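# Knock down the red pin with a swinging ball

## Task

Topple the red pin, or push it off the raised deck, by swinging the hanging ball on its cord into it, while every other pin stays upright on the deck. A pin that is still up may be contacted only by another pin, the ball or the cord. Ball or cord contact with such a pin is allowed only if the robot's most recent contact with them happened while the ball was pulled far back from its rest point, on the side away from the pins. After the red pin is down, the ball or cord may hit standing pins as long as the robot is touching neither. The robot must never touch any pin. The stand, deck and base board make up one unanchored unit. From the moment the ball is released from well back until the red pin is down, neither the robot nor anything from the bench may touch that unit. Before the red pin is down, no pin may lean a lot, tip or fall because the unit was jolted or tilted, or while the robot is in contact with the ball or cord. The robot must also stay off the ball and cord while a pin is being struck or is leaning far, and for a short while afterwards. Breaking any of these rules fails the task, and a result that holds only because the robot keeps it in place at the end does not count.

## Robot and tools

Robot: two arms, left_arm and right_arm, each with a two-finger parallel gripper. The fingers point along the gripper's own +z axis and close along its y axis. end_effector_position is the spot between the pads when they are shut. Closed fingertips extend about 33 mm past it, and open ones about 9 mm. Closing also pushes the tips roughly 24 mm further out, so keep that clearance above surfaces.

Frame: results report each gripper in a single scene frame. The origin sits on the table top midway between the arms, +z is up, +x points out across the table, and left_arm is on the +y side. The names left and right do not refer to sides of any image. Positions are in metres, orientation is a quaternion in wxyz order, and the printed hand position can be a little off, especially when the arm is stretched far.

Row layout: every motion command is a row of 18 numbers, each in [-1, 1]. The first 9 belong to left_arm: dx, dy, dz, rx, ry, rz, then gripper position, force_limit, speed. The next 9 belong to right_arm, in the same order. Send all 18 even if one arm stays put.

execute_actions(actions): a list of actions run one after another. Each action is a table of up to 15 rows, one row per 1/30 s step. A short table repeats its final row until 15 steps have passed. dx..rz are an offset, not a pose, expressed in the gripper's own axes and measured from the gripper's measured pose when that action began (for the first action of a call, the pose in the last result). Every row counts from that same start, not from the row before. 1.0 equals 0.6 m or 180 degrees, and rx, ry, rz form one rotation vector. Gripper position: +1 fully open (140 mm), about -0.8 pads touch, -1 closes until blocked. force_limit: about 14 N at -1, 60 N at 0, 107 N at +1. speed: about 30 mm/s at -1, 140 at 0, 250 at +1. An empty list just returns state and images. Each step, the command is clipped to within 70 mm and 16 degrees of the measured pose, so big offsets take several actions, and after an action the arm continues only as far as its last clipped pose.

move(target, speed, stop_force, blocking): target is one 18-number row as above; its offsets count from the pose in the latest result that shows one. Each gripper travels straight toward its target and all paths finish together, lasting 0.5 to 10 s (cut off at 10 s). speed is the top path speed in m/s, 0.002 to 0.5, default 0.25; turning is capped at twice that in rad/s. Paths ignore obstacles and the other arm, and grippers may lag, drift or overshoot speed near full stretch. stop_force (N, 20 to 80, shared by both arms) ends an arm's path once estimated resistance along its line of travel rises that much for 2 steps; the arm then backs to where it was 2 steps before and holds. It is refused in the first 0.2 s, unreliable if the gripper rotates, unavailable near a stretched arm, and should be omitted when pulling away from something the gripper presses on. Contact force can still spike, so use it only with slow speeds. blocking=false returns after 0.5 s while motion continues; it cannot combine with stop_force, and other commands are refused until a result shows the move ended (use wait or stop). The move: line reports the ending per arm (done, off_target, moving, held, fault, contact) and limits such as paced (target clipped) or held (some steps blocked, after which the arm may surge).

wait(seconds): 0 to 10; arms keep their last command. stop: brakes a running move; braking needs room. zoom_image(camera, region): enlarges [x0, y0, x1, y1] of a camera's latest image, at most 504 by 504 pixels. Cameras: cam_head_left, cam_head_right, cam_high, cam_low (896x504), cam_left_wrist, cam_right_wrist (504x504). finished_scene(scene): pass the current scene's number to end it; irreversible, and the goal must already hold.

Result lines: each arm's pose; Hand target lines show where the controller is now driving; object_status 0 moving, 1 blocked while opening, 2 blocked while closing (a grip), 3 reached or pads met. position_measured is in counts, 3 open to 230 shut. To squeeze harder while holding, raise force_limit and change position slightly (for example -1 to -0.98). To leave a gripper alone, resend its previous three numbers. A pose unreachable line means the clearance check altered that arm's command. MOTOR HOT warns of overheating before a braking stop.

Cautions: the arms are stiff; pressing even slightly past a firm contact, a torque at a joint's load limit (145 N m for waist, shoulder and elbow, 36.4 N m for the wrist joints), or 150 N on the arm triggers a 10 s stop. Don't let the arms collide, don't drop, slam or shove things, and never push anything off the table. Joint ranges and drive speed limits bound how fast and far arms can turn. A loose object may occasionally be nudged by an outside push. For this job, grasp or push the ball gently, draw it well back away from the pins without disturbing the stand unit, let go cleanly, and keep clear while it swings.

Each tool is called after "Call:" as name(argument=value, ...), one argument or row to a line, values as JSON.

## Session

Call:
execute_actions(
  actions=[],
)

Scene clock: 0.00 s.
left_arm: end_effector_position=(+0.6175, +0.1819, +0.1870) position_measured=3 object_status=3 end_effector_quat_wxyz=(+0.045, +0.866, -0.455, +0.203) | right_arm: end_effector_position=(+0.4407, -0.1378, +0.0999) position_measured=3 object_status=3 end_effector_quat_wxyz=(-0.224, +0.902, +0.356, -0.098)
Joint positions: left_arm=[-0.188  0.07  -0.216  0.325 -0.985  0.453] | right_arm=[ 0.282  0.466  0.27  -0.436 -1.612  2.045]
Joint velocities: left_arm=[ 0.     0.     0.    -0.001 -0.    -0.   ] | right_arm=[ 0.     0.     0.001  0.    -0.     0.001]
Hand target (left_arm): +0.618, +0.182, +0.187; +0.045, +0.866, -0.455, +0.203
Hand target (right_arm): +0.441, -0.138, +0.100; -0.224, +0.902, +0.356, -0.098

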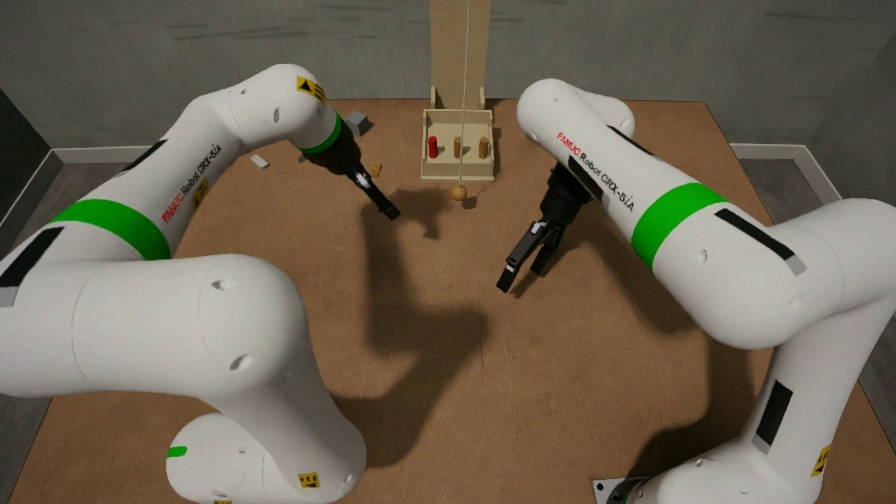

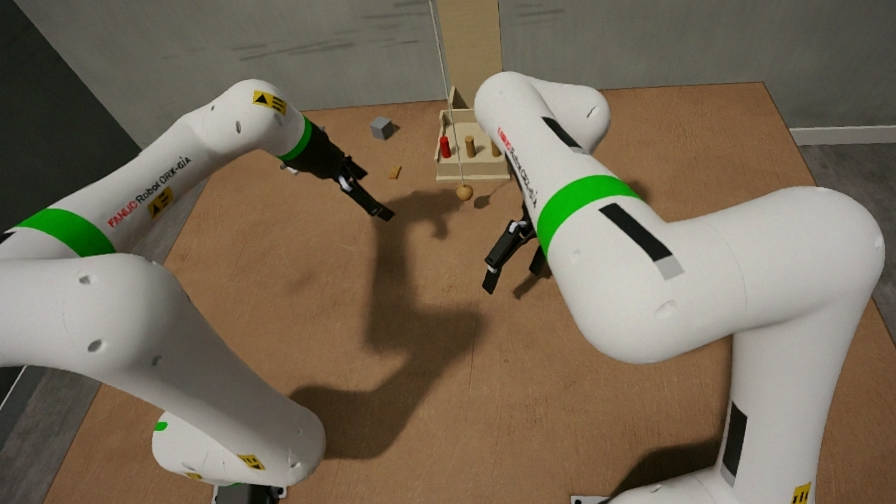

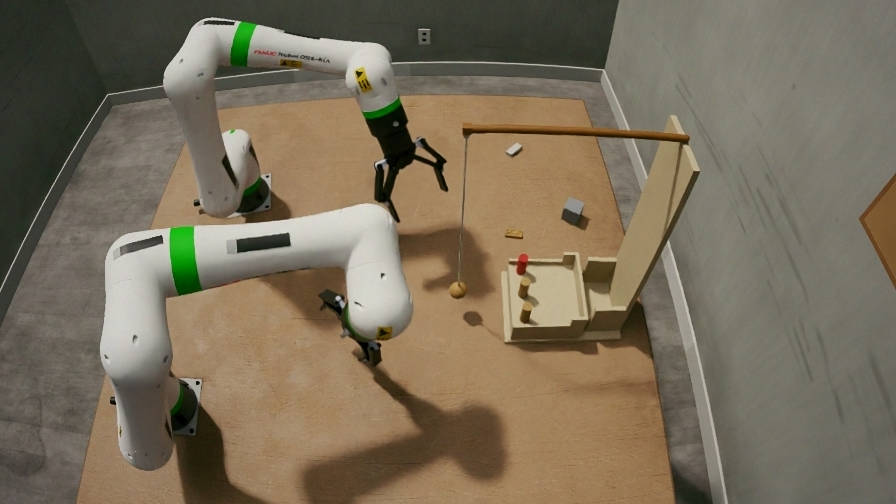

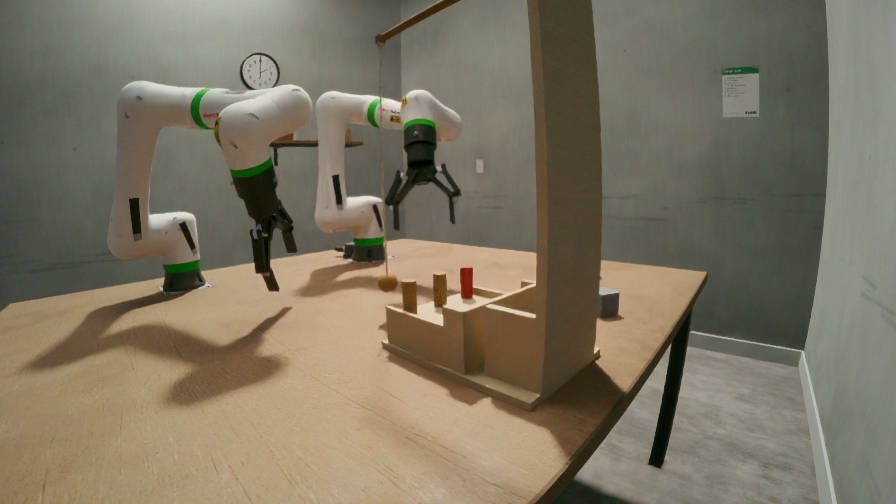

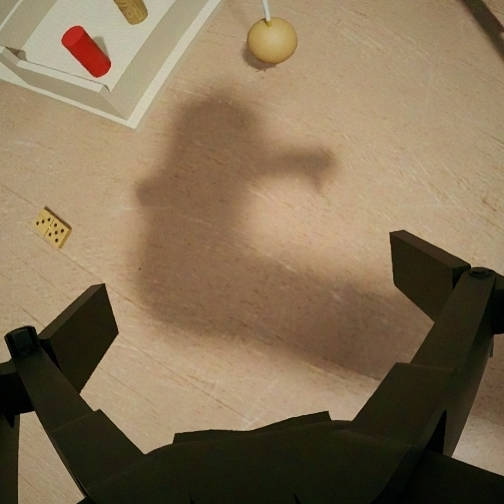

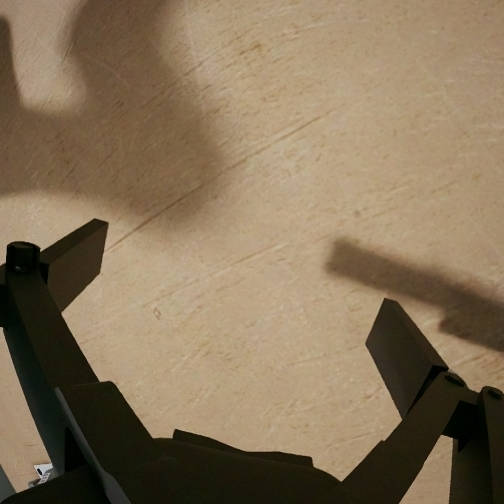

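Call:
move(
  target=[0,0,-0.3,0,0,0,1,0,0,0,0,-0.08,-0.198,0.356,0.018,1,0,0],
)

Scene clock: 12.03 s.
left_arm: end_effector_position=(+0.5614, +0.2290, +0.3514) position_measured=3 object_status=3 end_effector_quat_wxyz=(+0.045, +0.866, -0.455, +0.203) | right_arm: end_effector_position=(+0.4572, -0.1534, +0.1429) position_measured=3 object_status=3 end_effector_quat_wxyz=(-0.166, +0.838, +0.208, +0.476)
Joint positions: left_arm=[-0.065 -0.095  0.009  0.312 -1.393  0.457] | right_arm=[ 0.557 -0.373 -0.935 -0.177  0.049  1.651]
Joint velocities: left_arm=[ 0.    -0.     0.001  0.    -0.     0.001] | right_arm=[-0.     0.     0.084 -0.389 -0.041  0.395]
Hand target (left_arm): +0.561, +0.229, +0.351; +0.045, +0.866, -0.455, +0.203
Hand target (right_arm): +0.457, -0.153, +0.143; -0.165, +0.838, +0.207, +0.478
Off the commanded pose (left_arm): 0.000 m, 0 deg.
Off the commanded pose (right_arm): 0.001 m, 9 deg.
move: off_target (right_arm)

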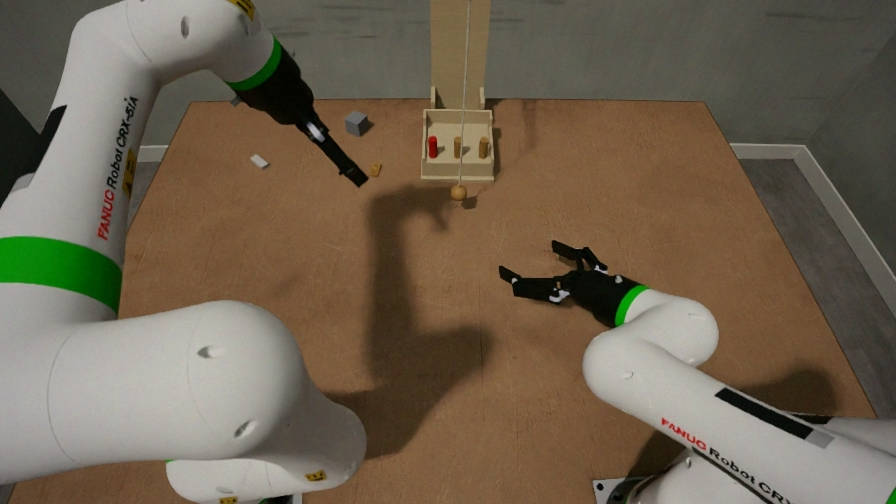

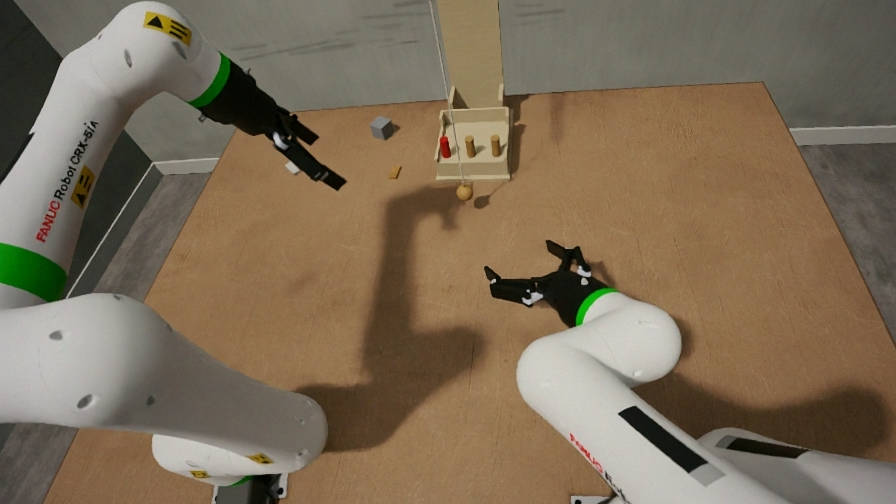

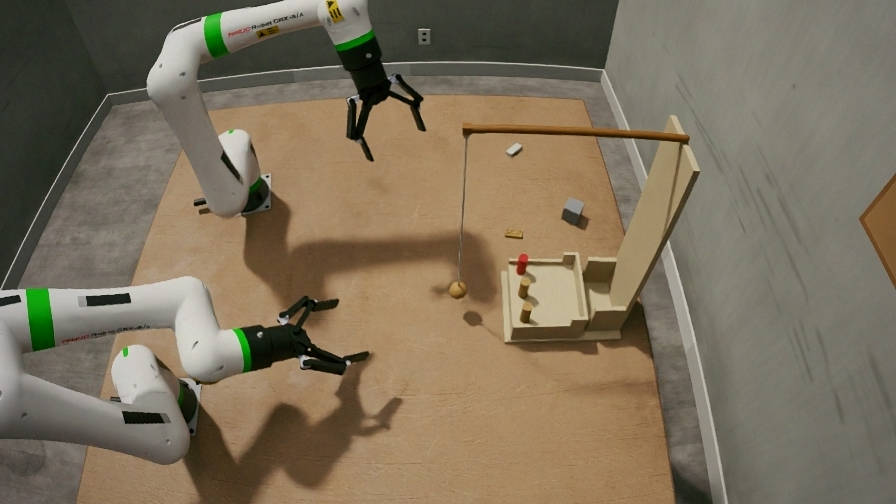

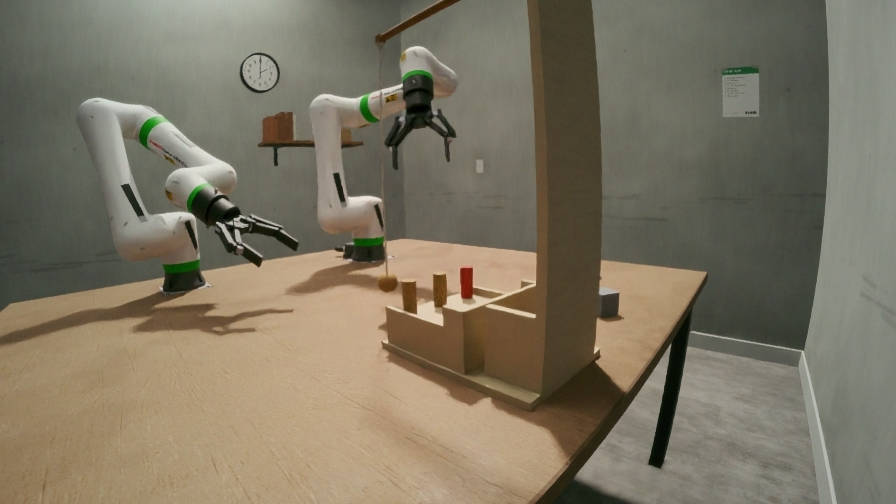

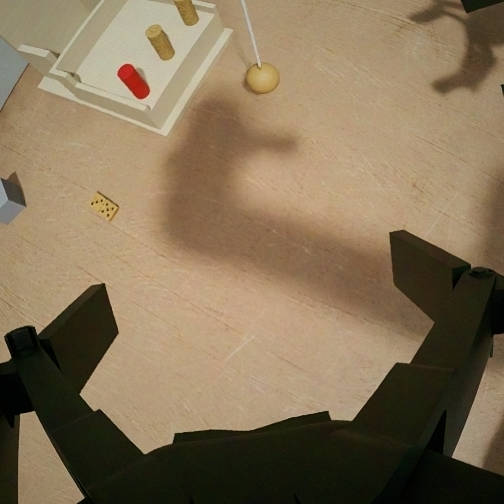

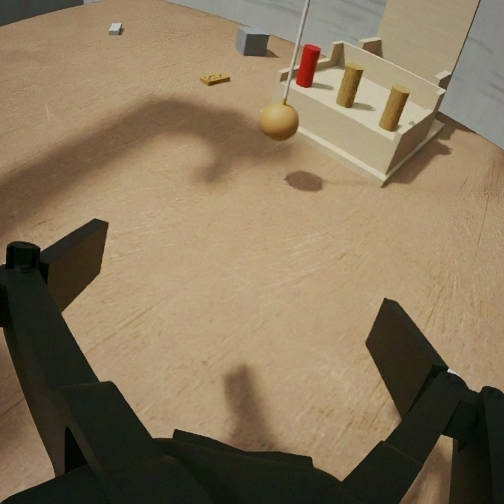

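Call:
move(
  target=[0,0,0,0,0,0,1,0,0,0.12,0.03,0.28,0,-0.1,0,1,0,0],
)

Scene clock: 16.93 s.
left_arm: end_effector_position=(+0.5614, +0.2290, +0.3514) position_measured=3 object_status=3 end_effector_quat_wxyz=(+0.045, +0.866, -0.455, +0.203) | right_arm: end_effector_position=(+0.6221, -0.0756, +0.1207) position_measured=3 object_status=3 end_effector_quat_wxyz=(-0.131, +0.903, +0.231, +0.339)
Joint positions: left_arm=[-0.065 -0.095  0.009  0.312 -1.393  0.457] | right_arm=[ 0.475  0.206 -0.227 -0.196 -0.404  1.717]
Joint velocities: left_arm=[-0.     0.     0.     0.    -0.001  0.001] | right_arm=[-0.004  0.002  0.006 -0.016 -0.006  0.016]
Hand target (left_arm): +0.561, +0.229, +0.351; +0.045, +0.866, -0.455, +0.203
Hand target (right_arm): +0.622, -0.076, +0.121; -0.131, +0.903, +0.231, +0.339
Off the commanded pose (left_arm): 0.000 m, 0 deg.
Off the commanded pose (right_arm): 0.001 m, 0 deg.
move: done

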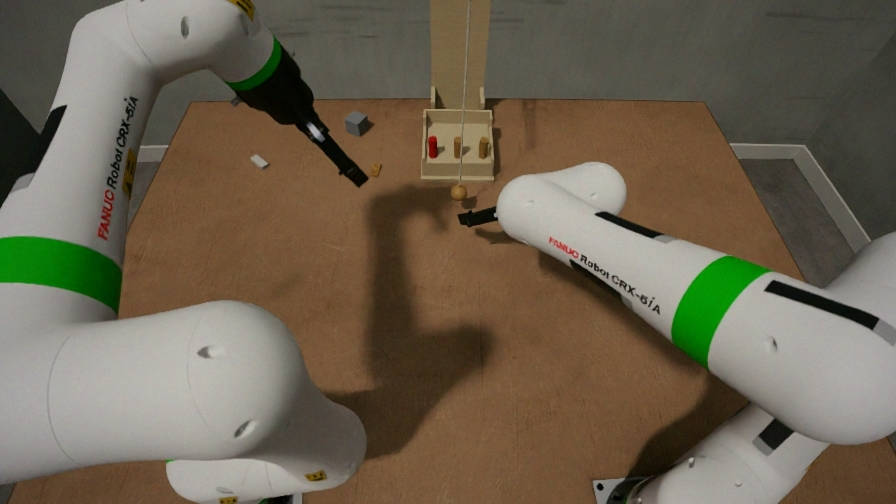

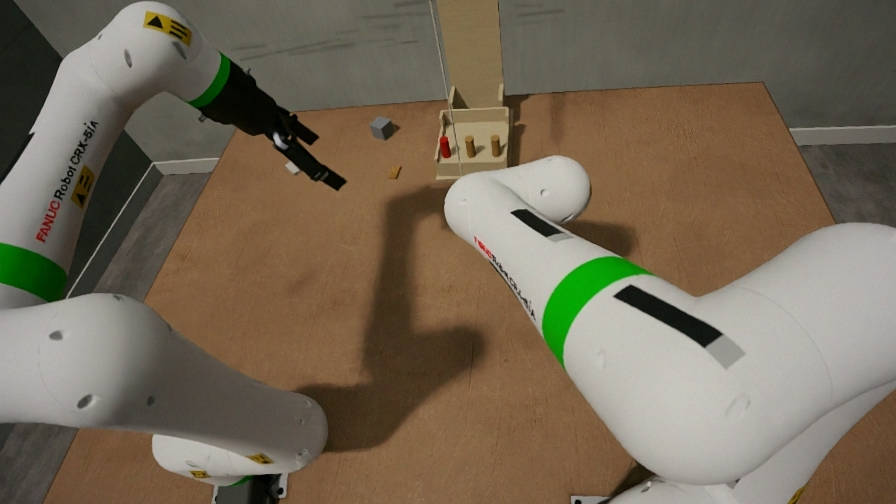

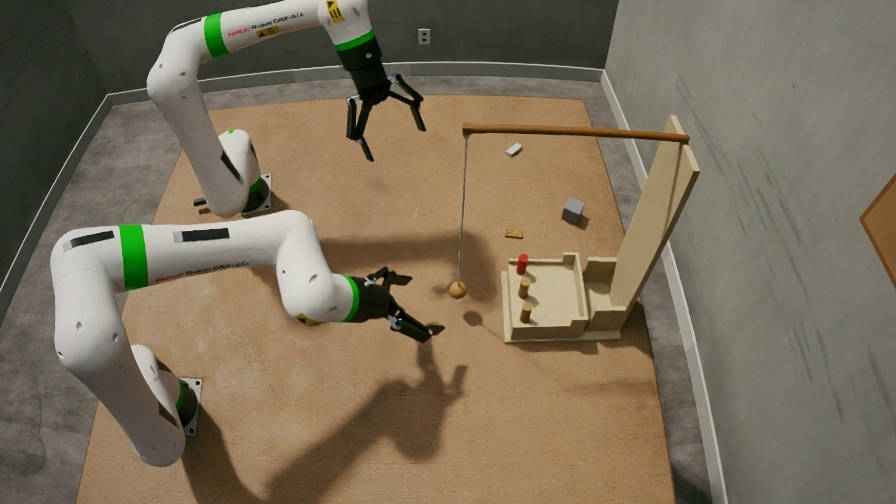

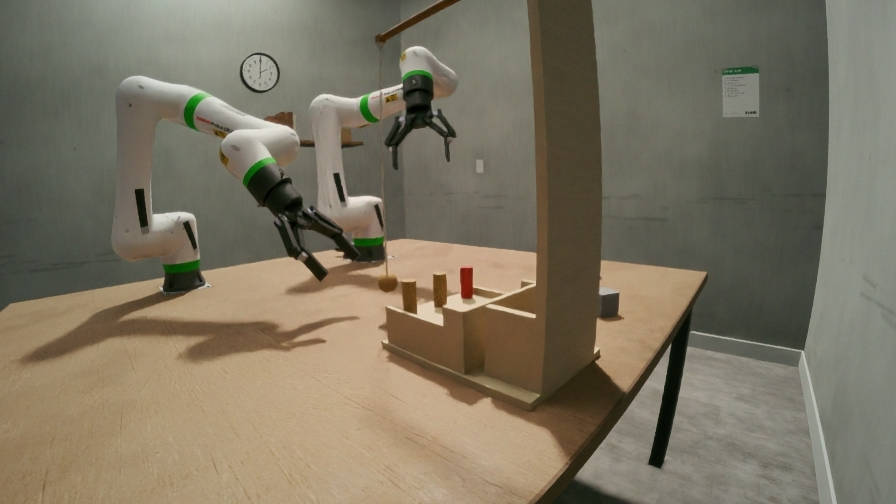

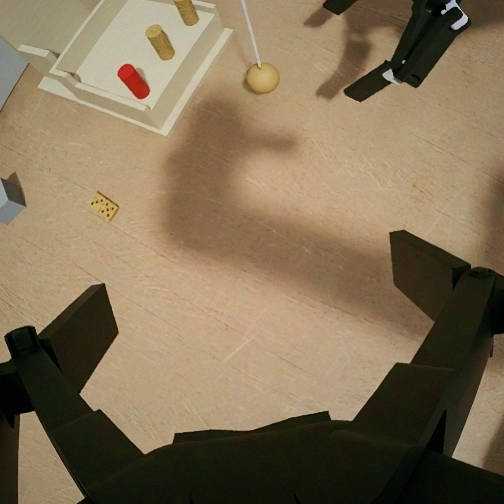

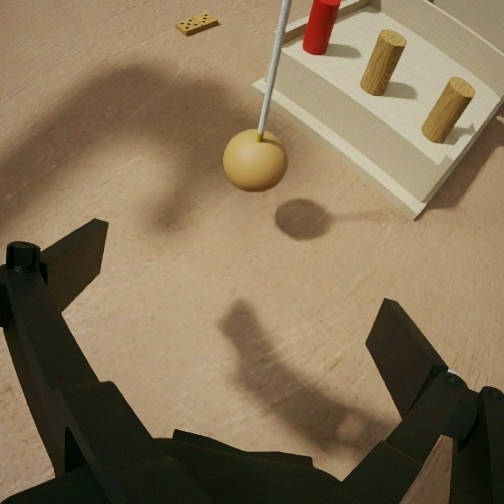

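Call:
move(
  target=[0,0,0,0,0,0,1,0,0,0.08,-0.025,0.12,0,0,0,1,0,0],
  speed=0.1,
)

Scene clock: 20.13 s.
left_arm: end_effector_position=(+0.5614, +0.2290, +0.3514) position_measured=3 object_status=3 end_effector_quat_wxyz=(+0.045, +0.866, -0.455, +0.203) | right_arm: end_effector_position=(+0.6860, -0.0186, +0.1011) position_measured=3 object_status=3 end_effector_quat_wxyz=(-0.131, +0.903, +0.231, +0.339)
Joint positions: left_arm=[-0.065 -0.095  0.009  0.312 -1.393  0.457] | right_arm=[ 0.512  0.403 -0.036 -0.135 -0.392  1.634]
Joint velocities: left_arm=[ 0.    -0.    -0.    -0.     0.001 -0.   ] | right_arm=[-0.     0.     0.001  0.002 -0.001 -0.001]
Hand target (left_arm): +0.561, +0.229, +0.351; +0.045, +0.866, -0.455, +0.203
Hand target (right_arm): +0.686, -0.019, +0.101; -0.131, +0.903, +0.231, +0.339
Off the commanded pose (left_arm): 0.000 m, 0 deg.
Off the commanded pose (right_arm): 0.000 m, 0 deg.
move: done

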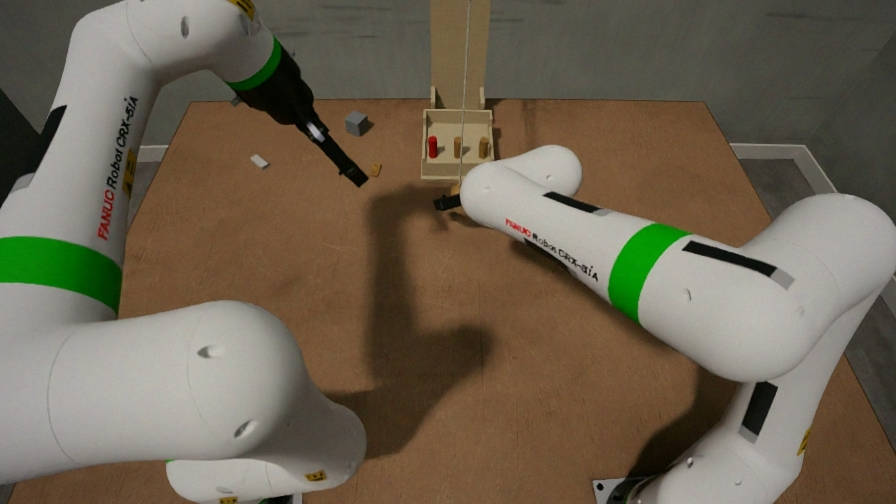

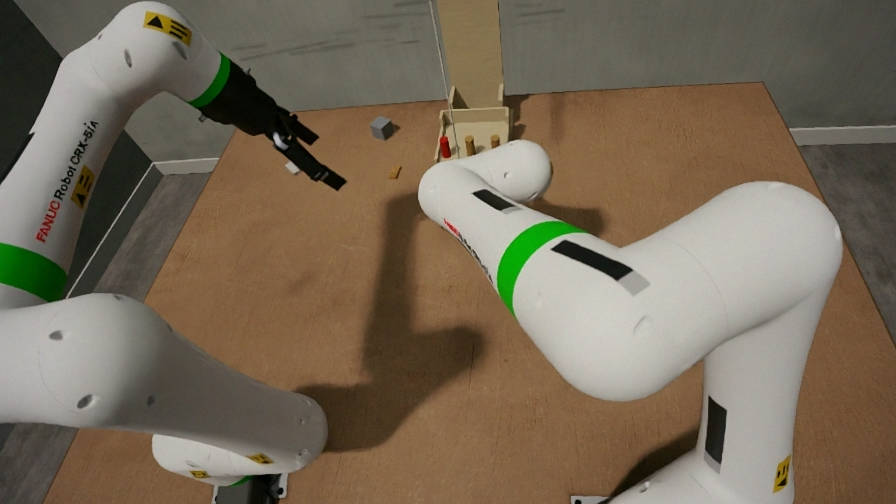

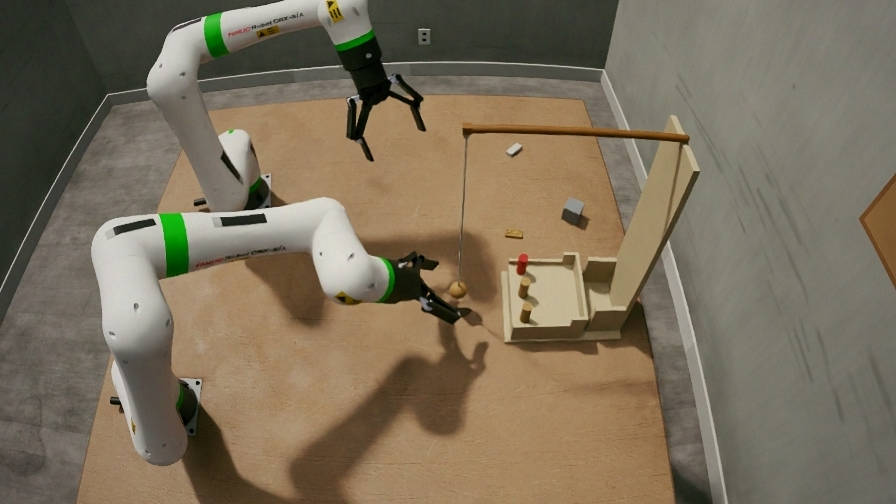

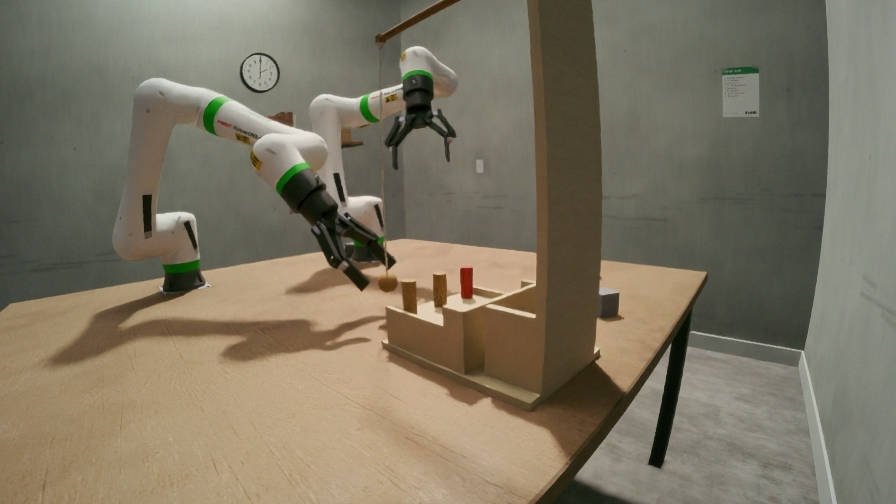

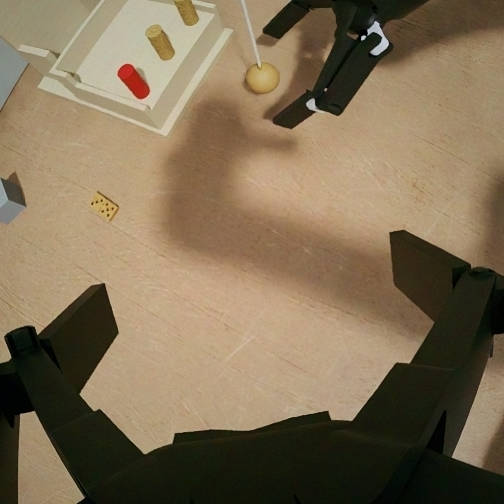

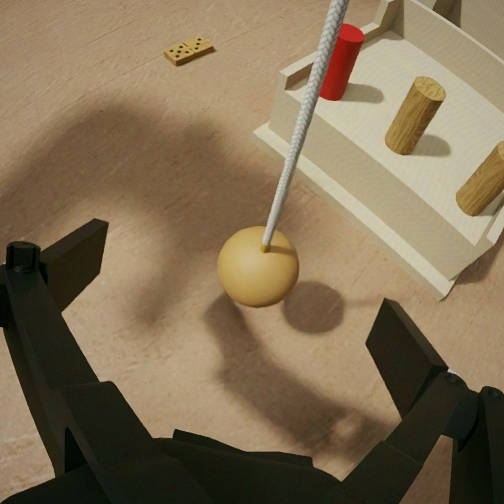

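Advance along z ~3 cm, slightly right.

Call:
move(
  target=[0,0,0,0,0,0,1,0,0,0,0.012,0.055,0,0,0,1,0,0],
  speed=0.1,
)

Call:
move(
  target=[0,0,0,0,0,0,1,0,0,0,0,0,0,0,0,-1,-0.5,0],
)

Scene clock: 24.10 s.
left_arm: end_effector_position=(+0.5614, +0.2290, +0.3514) position_measured=3 object_status=3 end_effector_quat_wxyz=(+0.045, +0.866, -0.455, +0.203) | right_arm: end_effector_position=(+0.7078, -0.0118, +0.0763) position_measured=3 object_status=3 end_effector_quat_wxyz=(-0.131, +0.902, +0.231, +0.339)
Joint positions: left_arm=[-0.065 -0.095  0.009  0.312 -1.393  0.457] | right_arm=[ 0.501  0.483  0.022 -0.162 -0.373  1.668]
Joint velocities: left_arm=[-0.     0.    -0.001 -0.001  0.    -0.   ] | right_arm=[ 0.     0.002  0.002 -0.     0.     0.   ]
Hand target (left_arm): +0.561, +0.229, +0.351; +0.045, +0.866, -0.455, +0.203
Hand target (right_arm): +0.708, -0.012, +0.076; -0.131, +0.903, +0.231, +0.339
Off the commanded pose (left_arm): 0.000 m, 0 deg.
Off the commanded pose (right_arm): 0.000 m, 0 deg.
move: done

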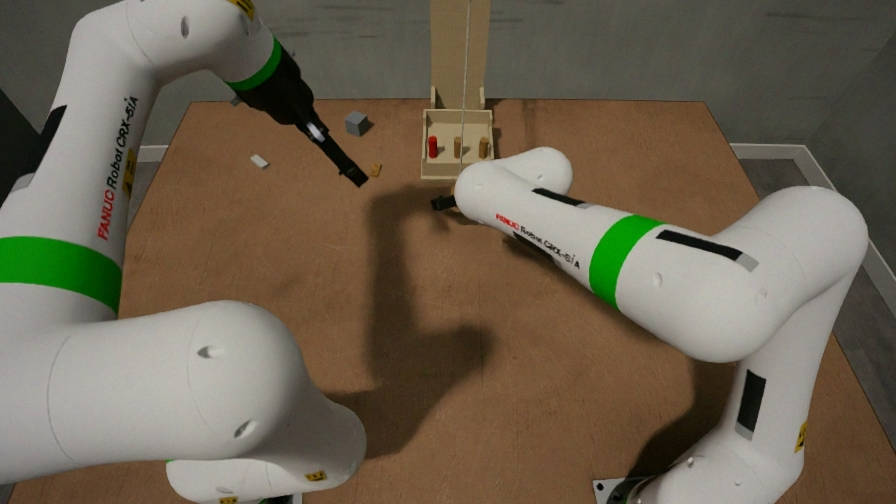

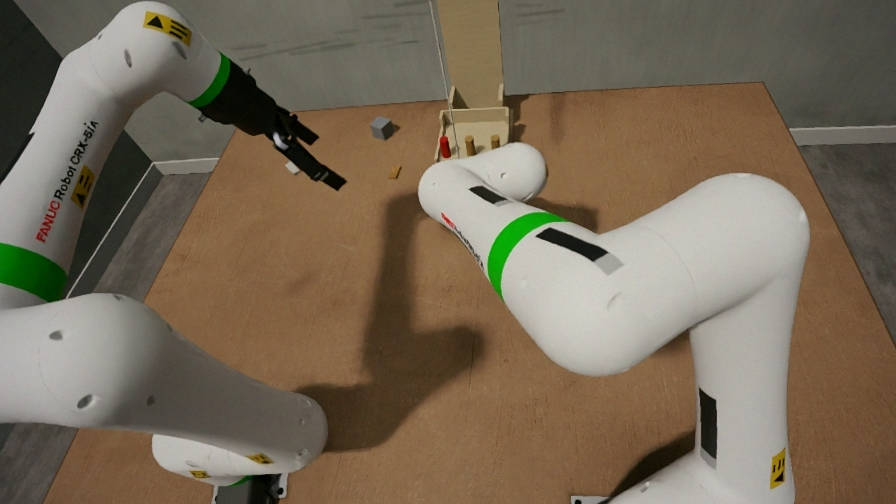

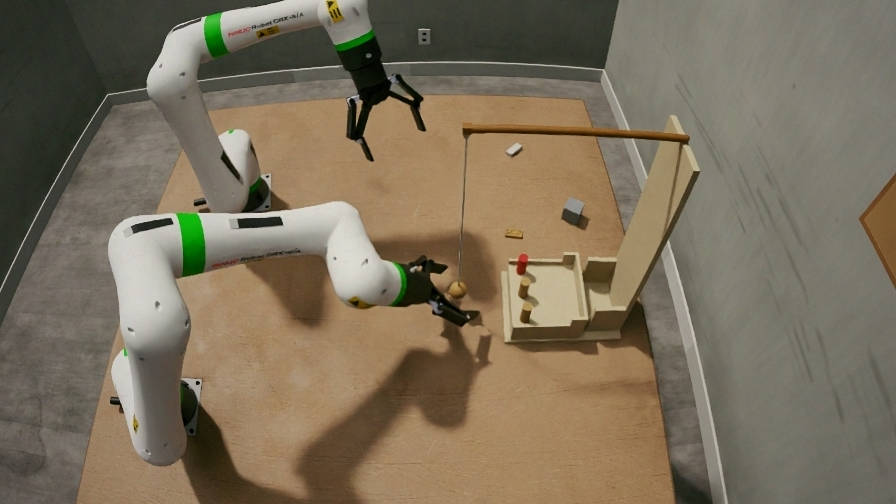

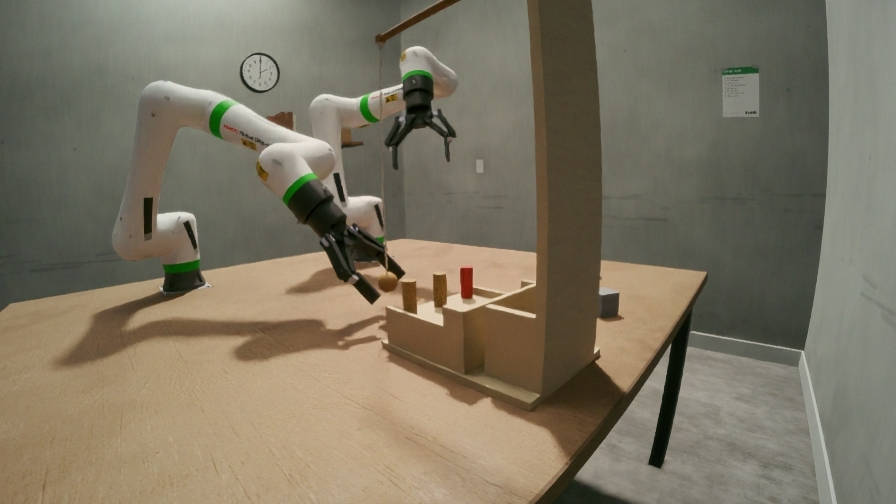

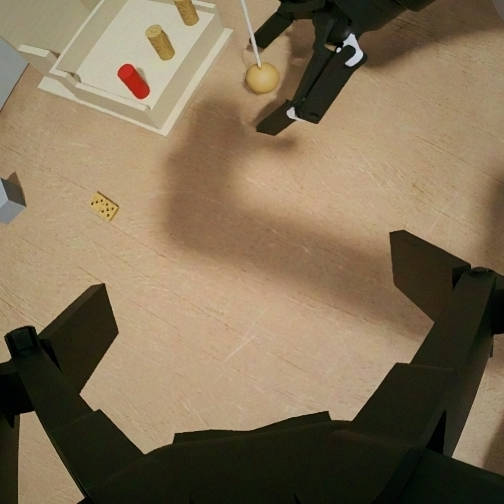

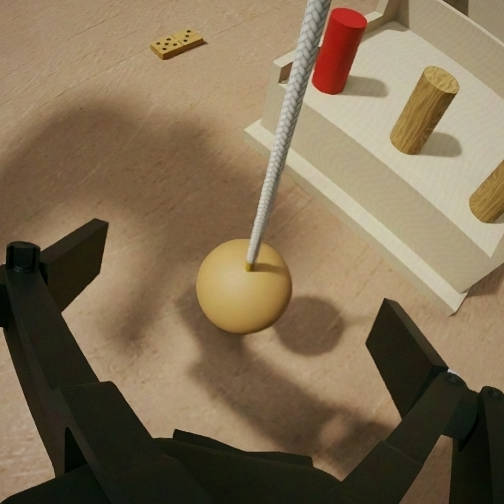

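Scene clock: 25.07 s.
left_arm: end_effector_position=(+0.5614, +0.2290, +0.3514) position_measured=3 object_status=3 end_effector_quat_wxyz=(+0.045, +0.866, -0.455, +0.203) | right_arm: end_effector_position=(+0.7078, -0.0118, +0.0763) position_measured=169 object_status=2 end_effector_quat_wxyz=(-0.131, +0.902, +0.231, +0.339)
Joint positions: left_arm=[-0.065 -0.095  0.009  0.312 -1.393  0.457] | right_arm=[ 0.501  0.483  0.022 -0.162 -0.373  1.668]
Joint velocities: left_arm=[-0.    -0.    -0.     0.     0.     0.001] | right_arm=[-0.    -0.003  0.001 -0.     0.    -0.001]
Hand target (left_arm): +0.561, +0.229, +0.351; +0.045, +0.866, -0.455, +0.203
Hand target (right_arm): +0.708, -0.012, +0.076; -0.131, +0.902, +0.231, +0.339
Off the commanded pose (left_arm): 0.000 m, 0 deg.
Off the commanded pose (right_arm): 0.000 m, 0 deg.
move: done

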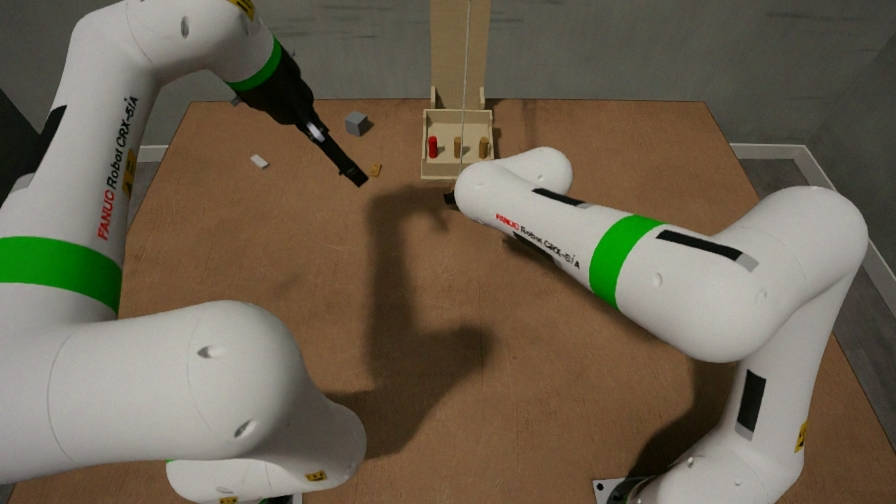

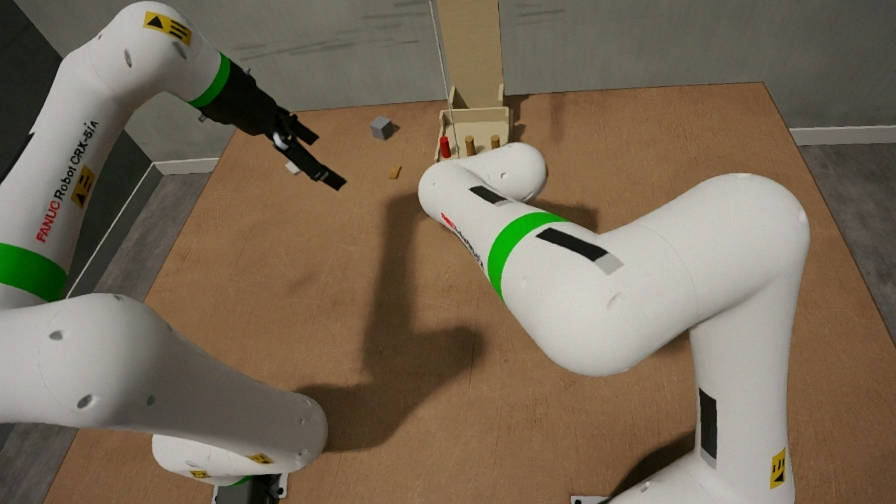

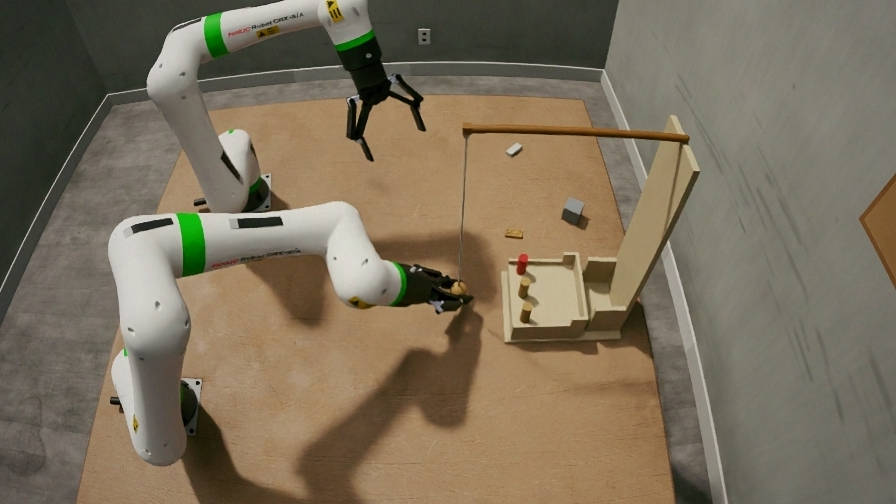

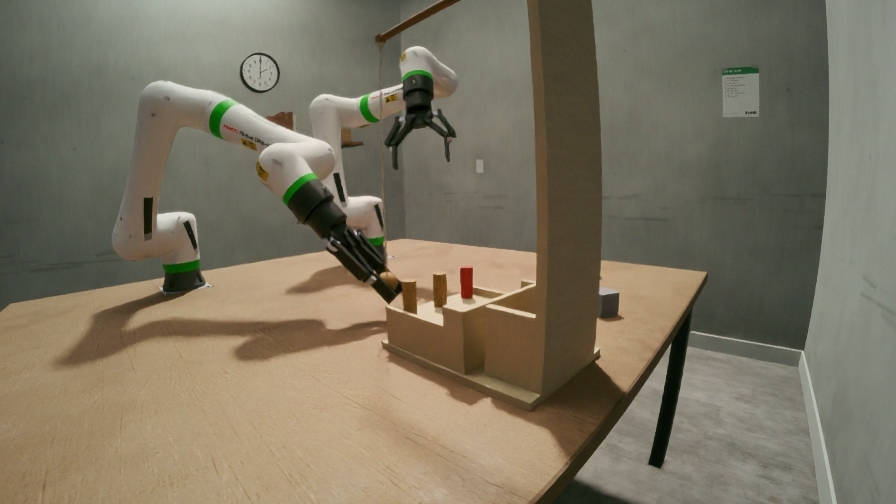

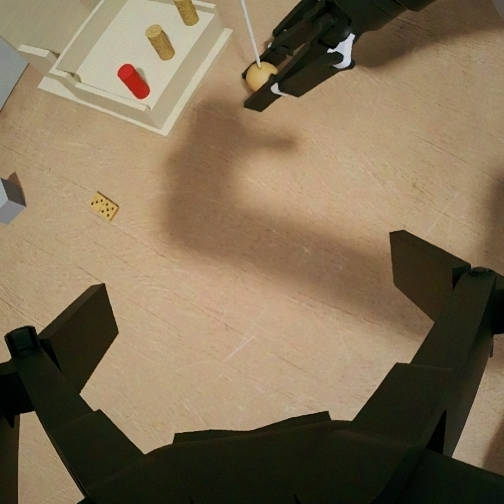

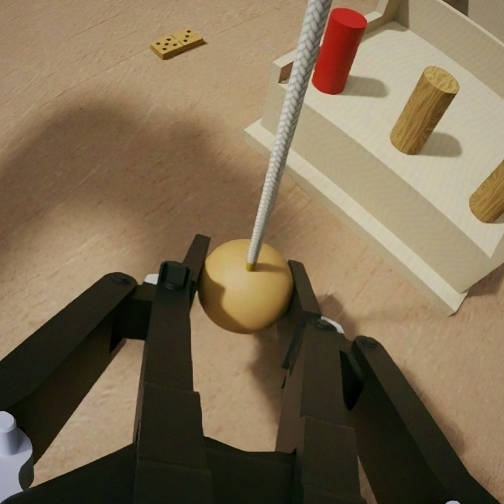

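Call:
move(
  target=[0,0,0,0,0,0,1,0,0,-0.258,-0.054,-0.456,0,0,0,-1,-0.5,0],
  speed=0.15,
)

Scene clock: 32.90 s.
left_arm: end_effector_position=(+0.5614, +0.2290, +0.3514) position_measured=3 object_status=3 end_effector_quat_wxyz=(+0.045, +0.866, -0.455, +0.203) | right_arm: end_effector_position=(+0.4378, -0.1424, +0.1766) position_measured=169 object_status=2 end_effector_quat_wxyz=(-0.131, +0.903, +0.231, +0.339)
Joint positions: left_arm=[-0.065 -0.095  0.009  0.312 -1.393  0.457] | right_arm=[ 0.601 -0.39  -0.691  0.019 -0.525  1.426]
Joint velocities: left_arm=[ 0.    -0.     0.     0.001 -0.     0.   ] | right_arm=[ 0.001 -0.002  0.     0.001 -0.    -0.001]
Hand target (left_arm): +0.561, +0.229, +0.351; +0.045, +0.866, -0.455, +0.203
Hand target (right_arm): +0.438, -0.142, +0.177; -0.131, +0.902, +0.231, +0.339
Off the commanded pose (left_arm): 0.000 m, 0 deg.
Off the commanded pose (right_arm): 0.001 m, 0 deg.
move: done

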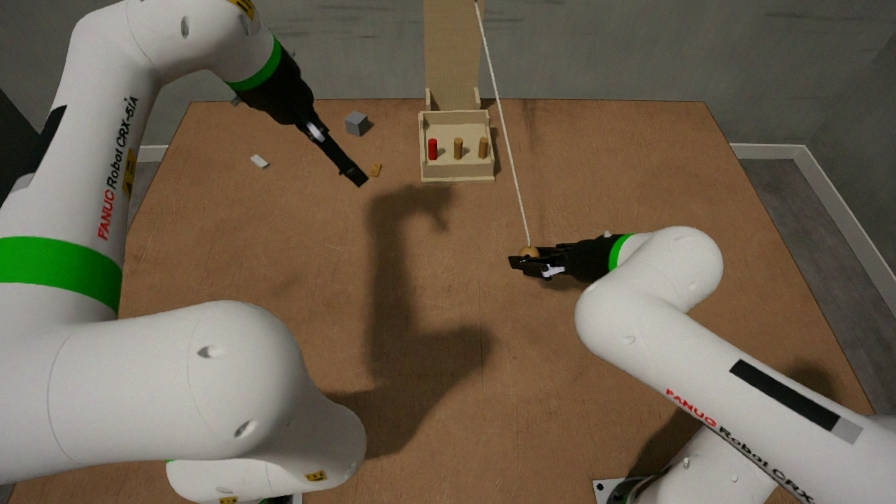

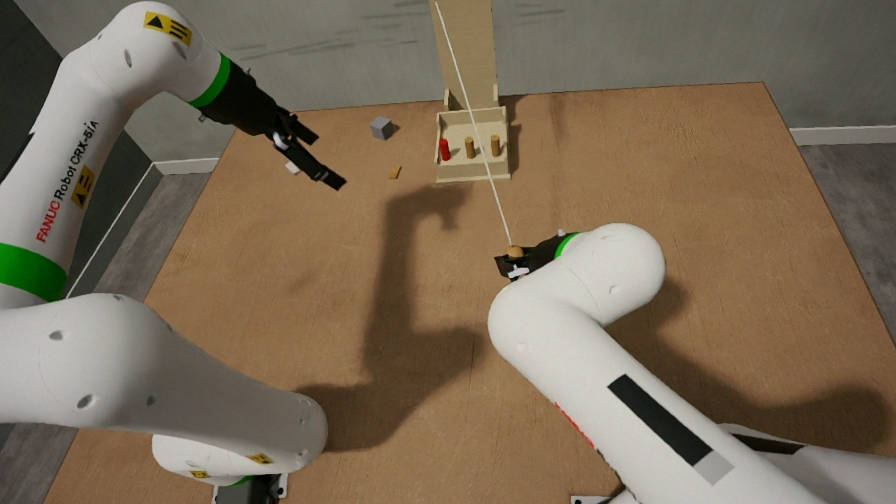

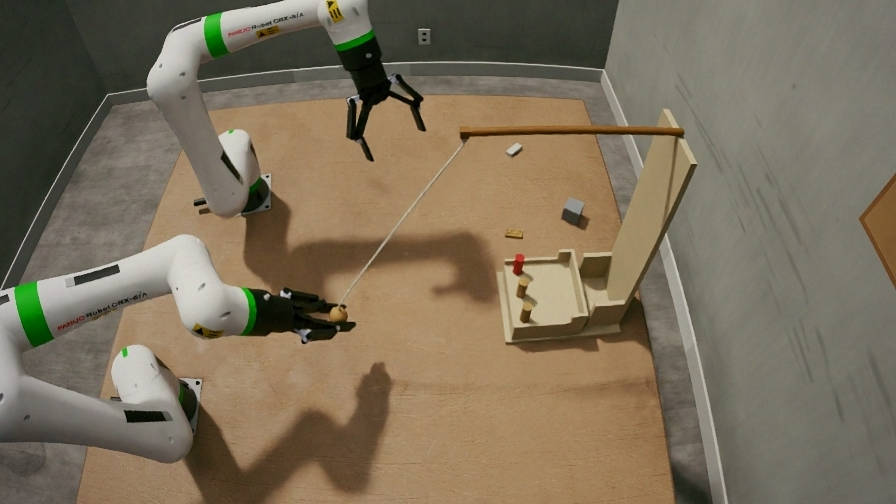

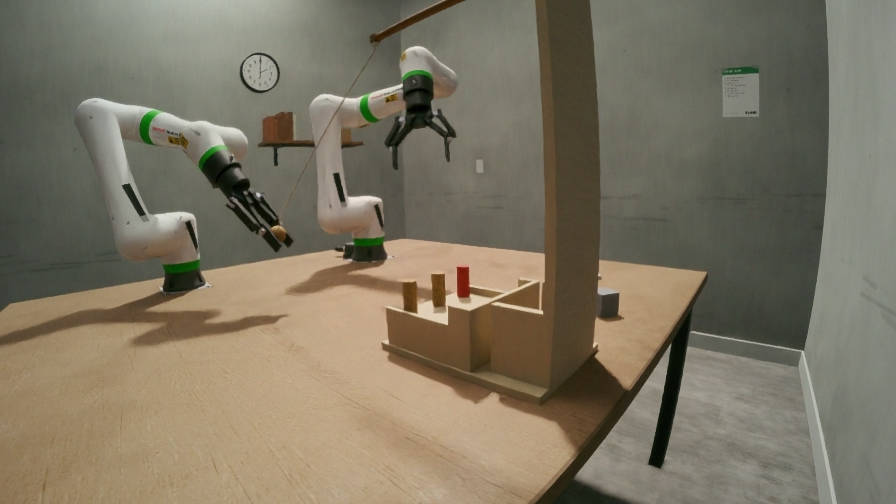

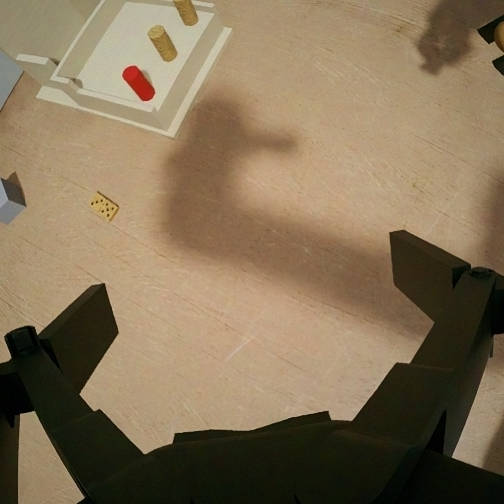

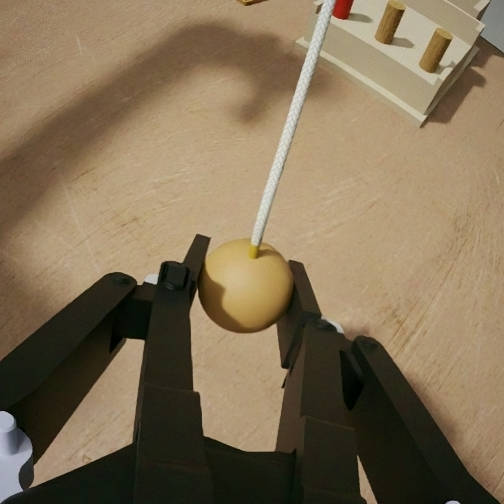

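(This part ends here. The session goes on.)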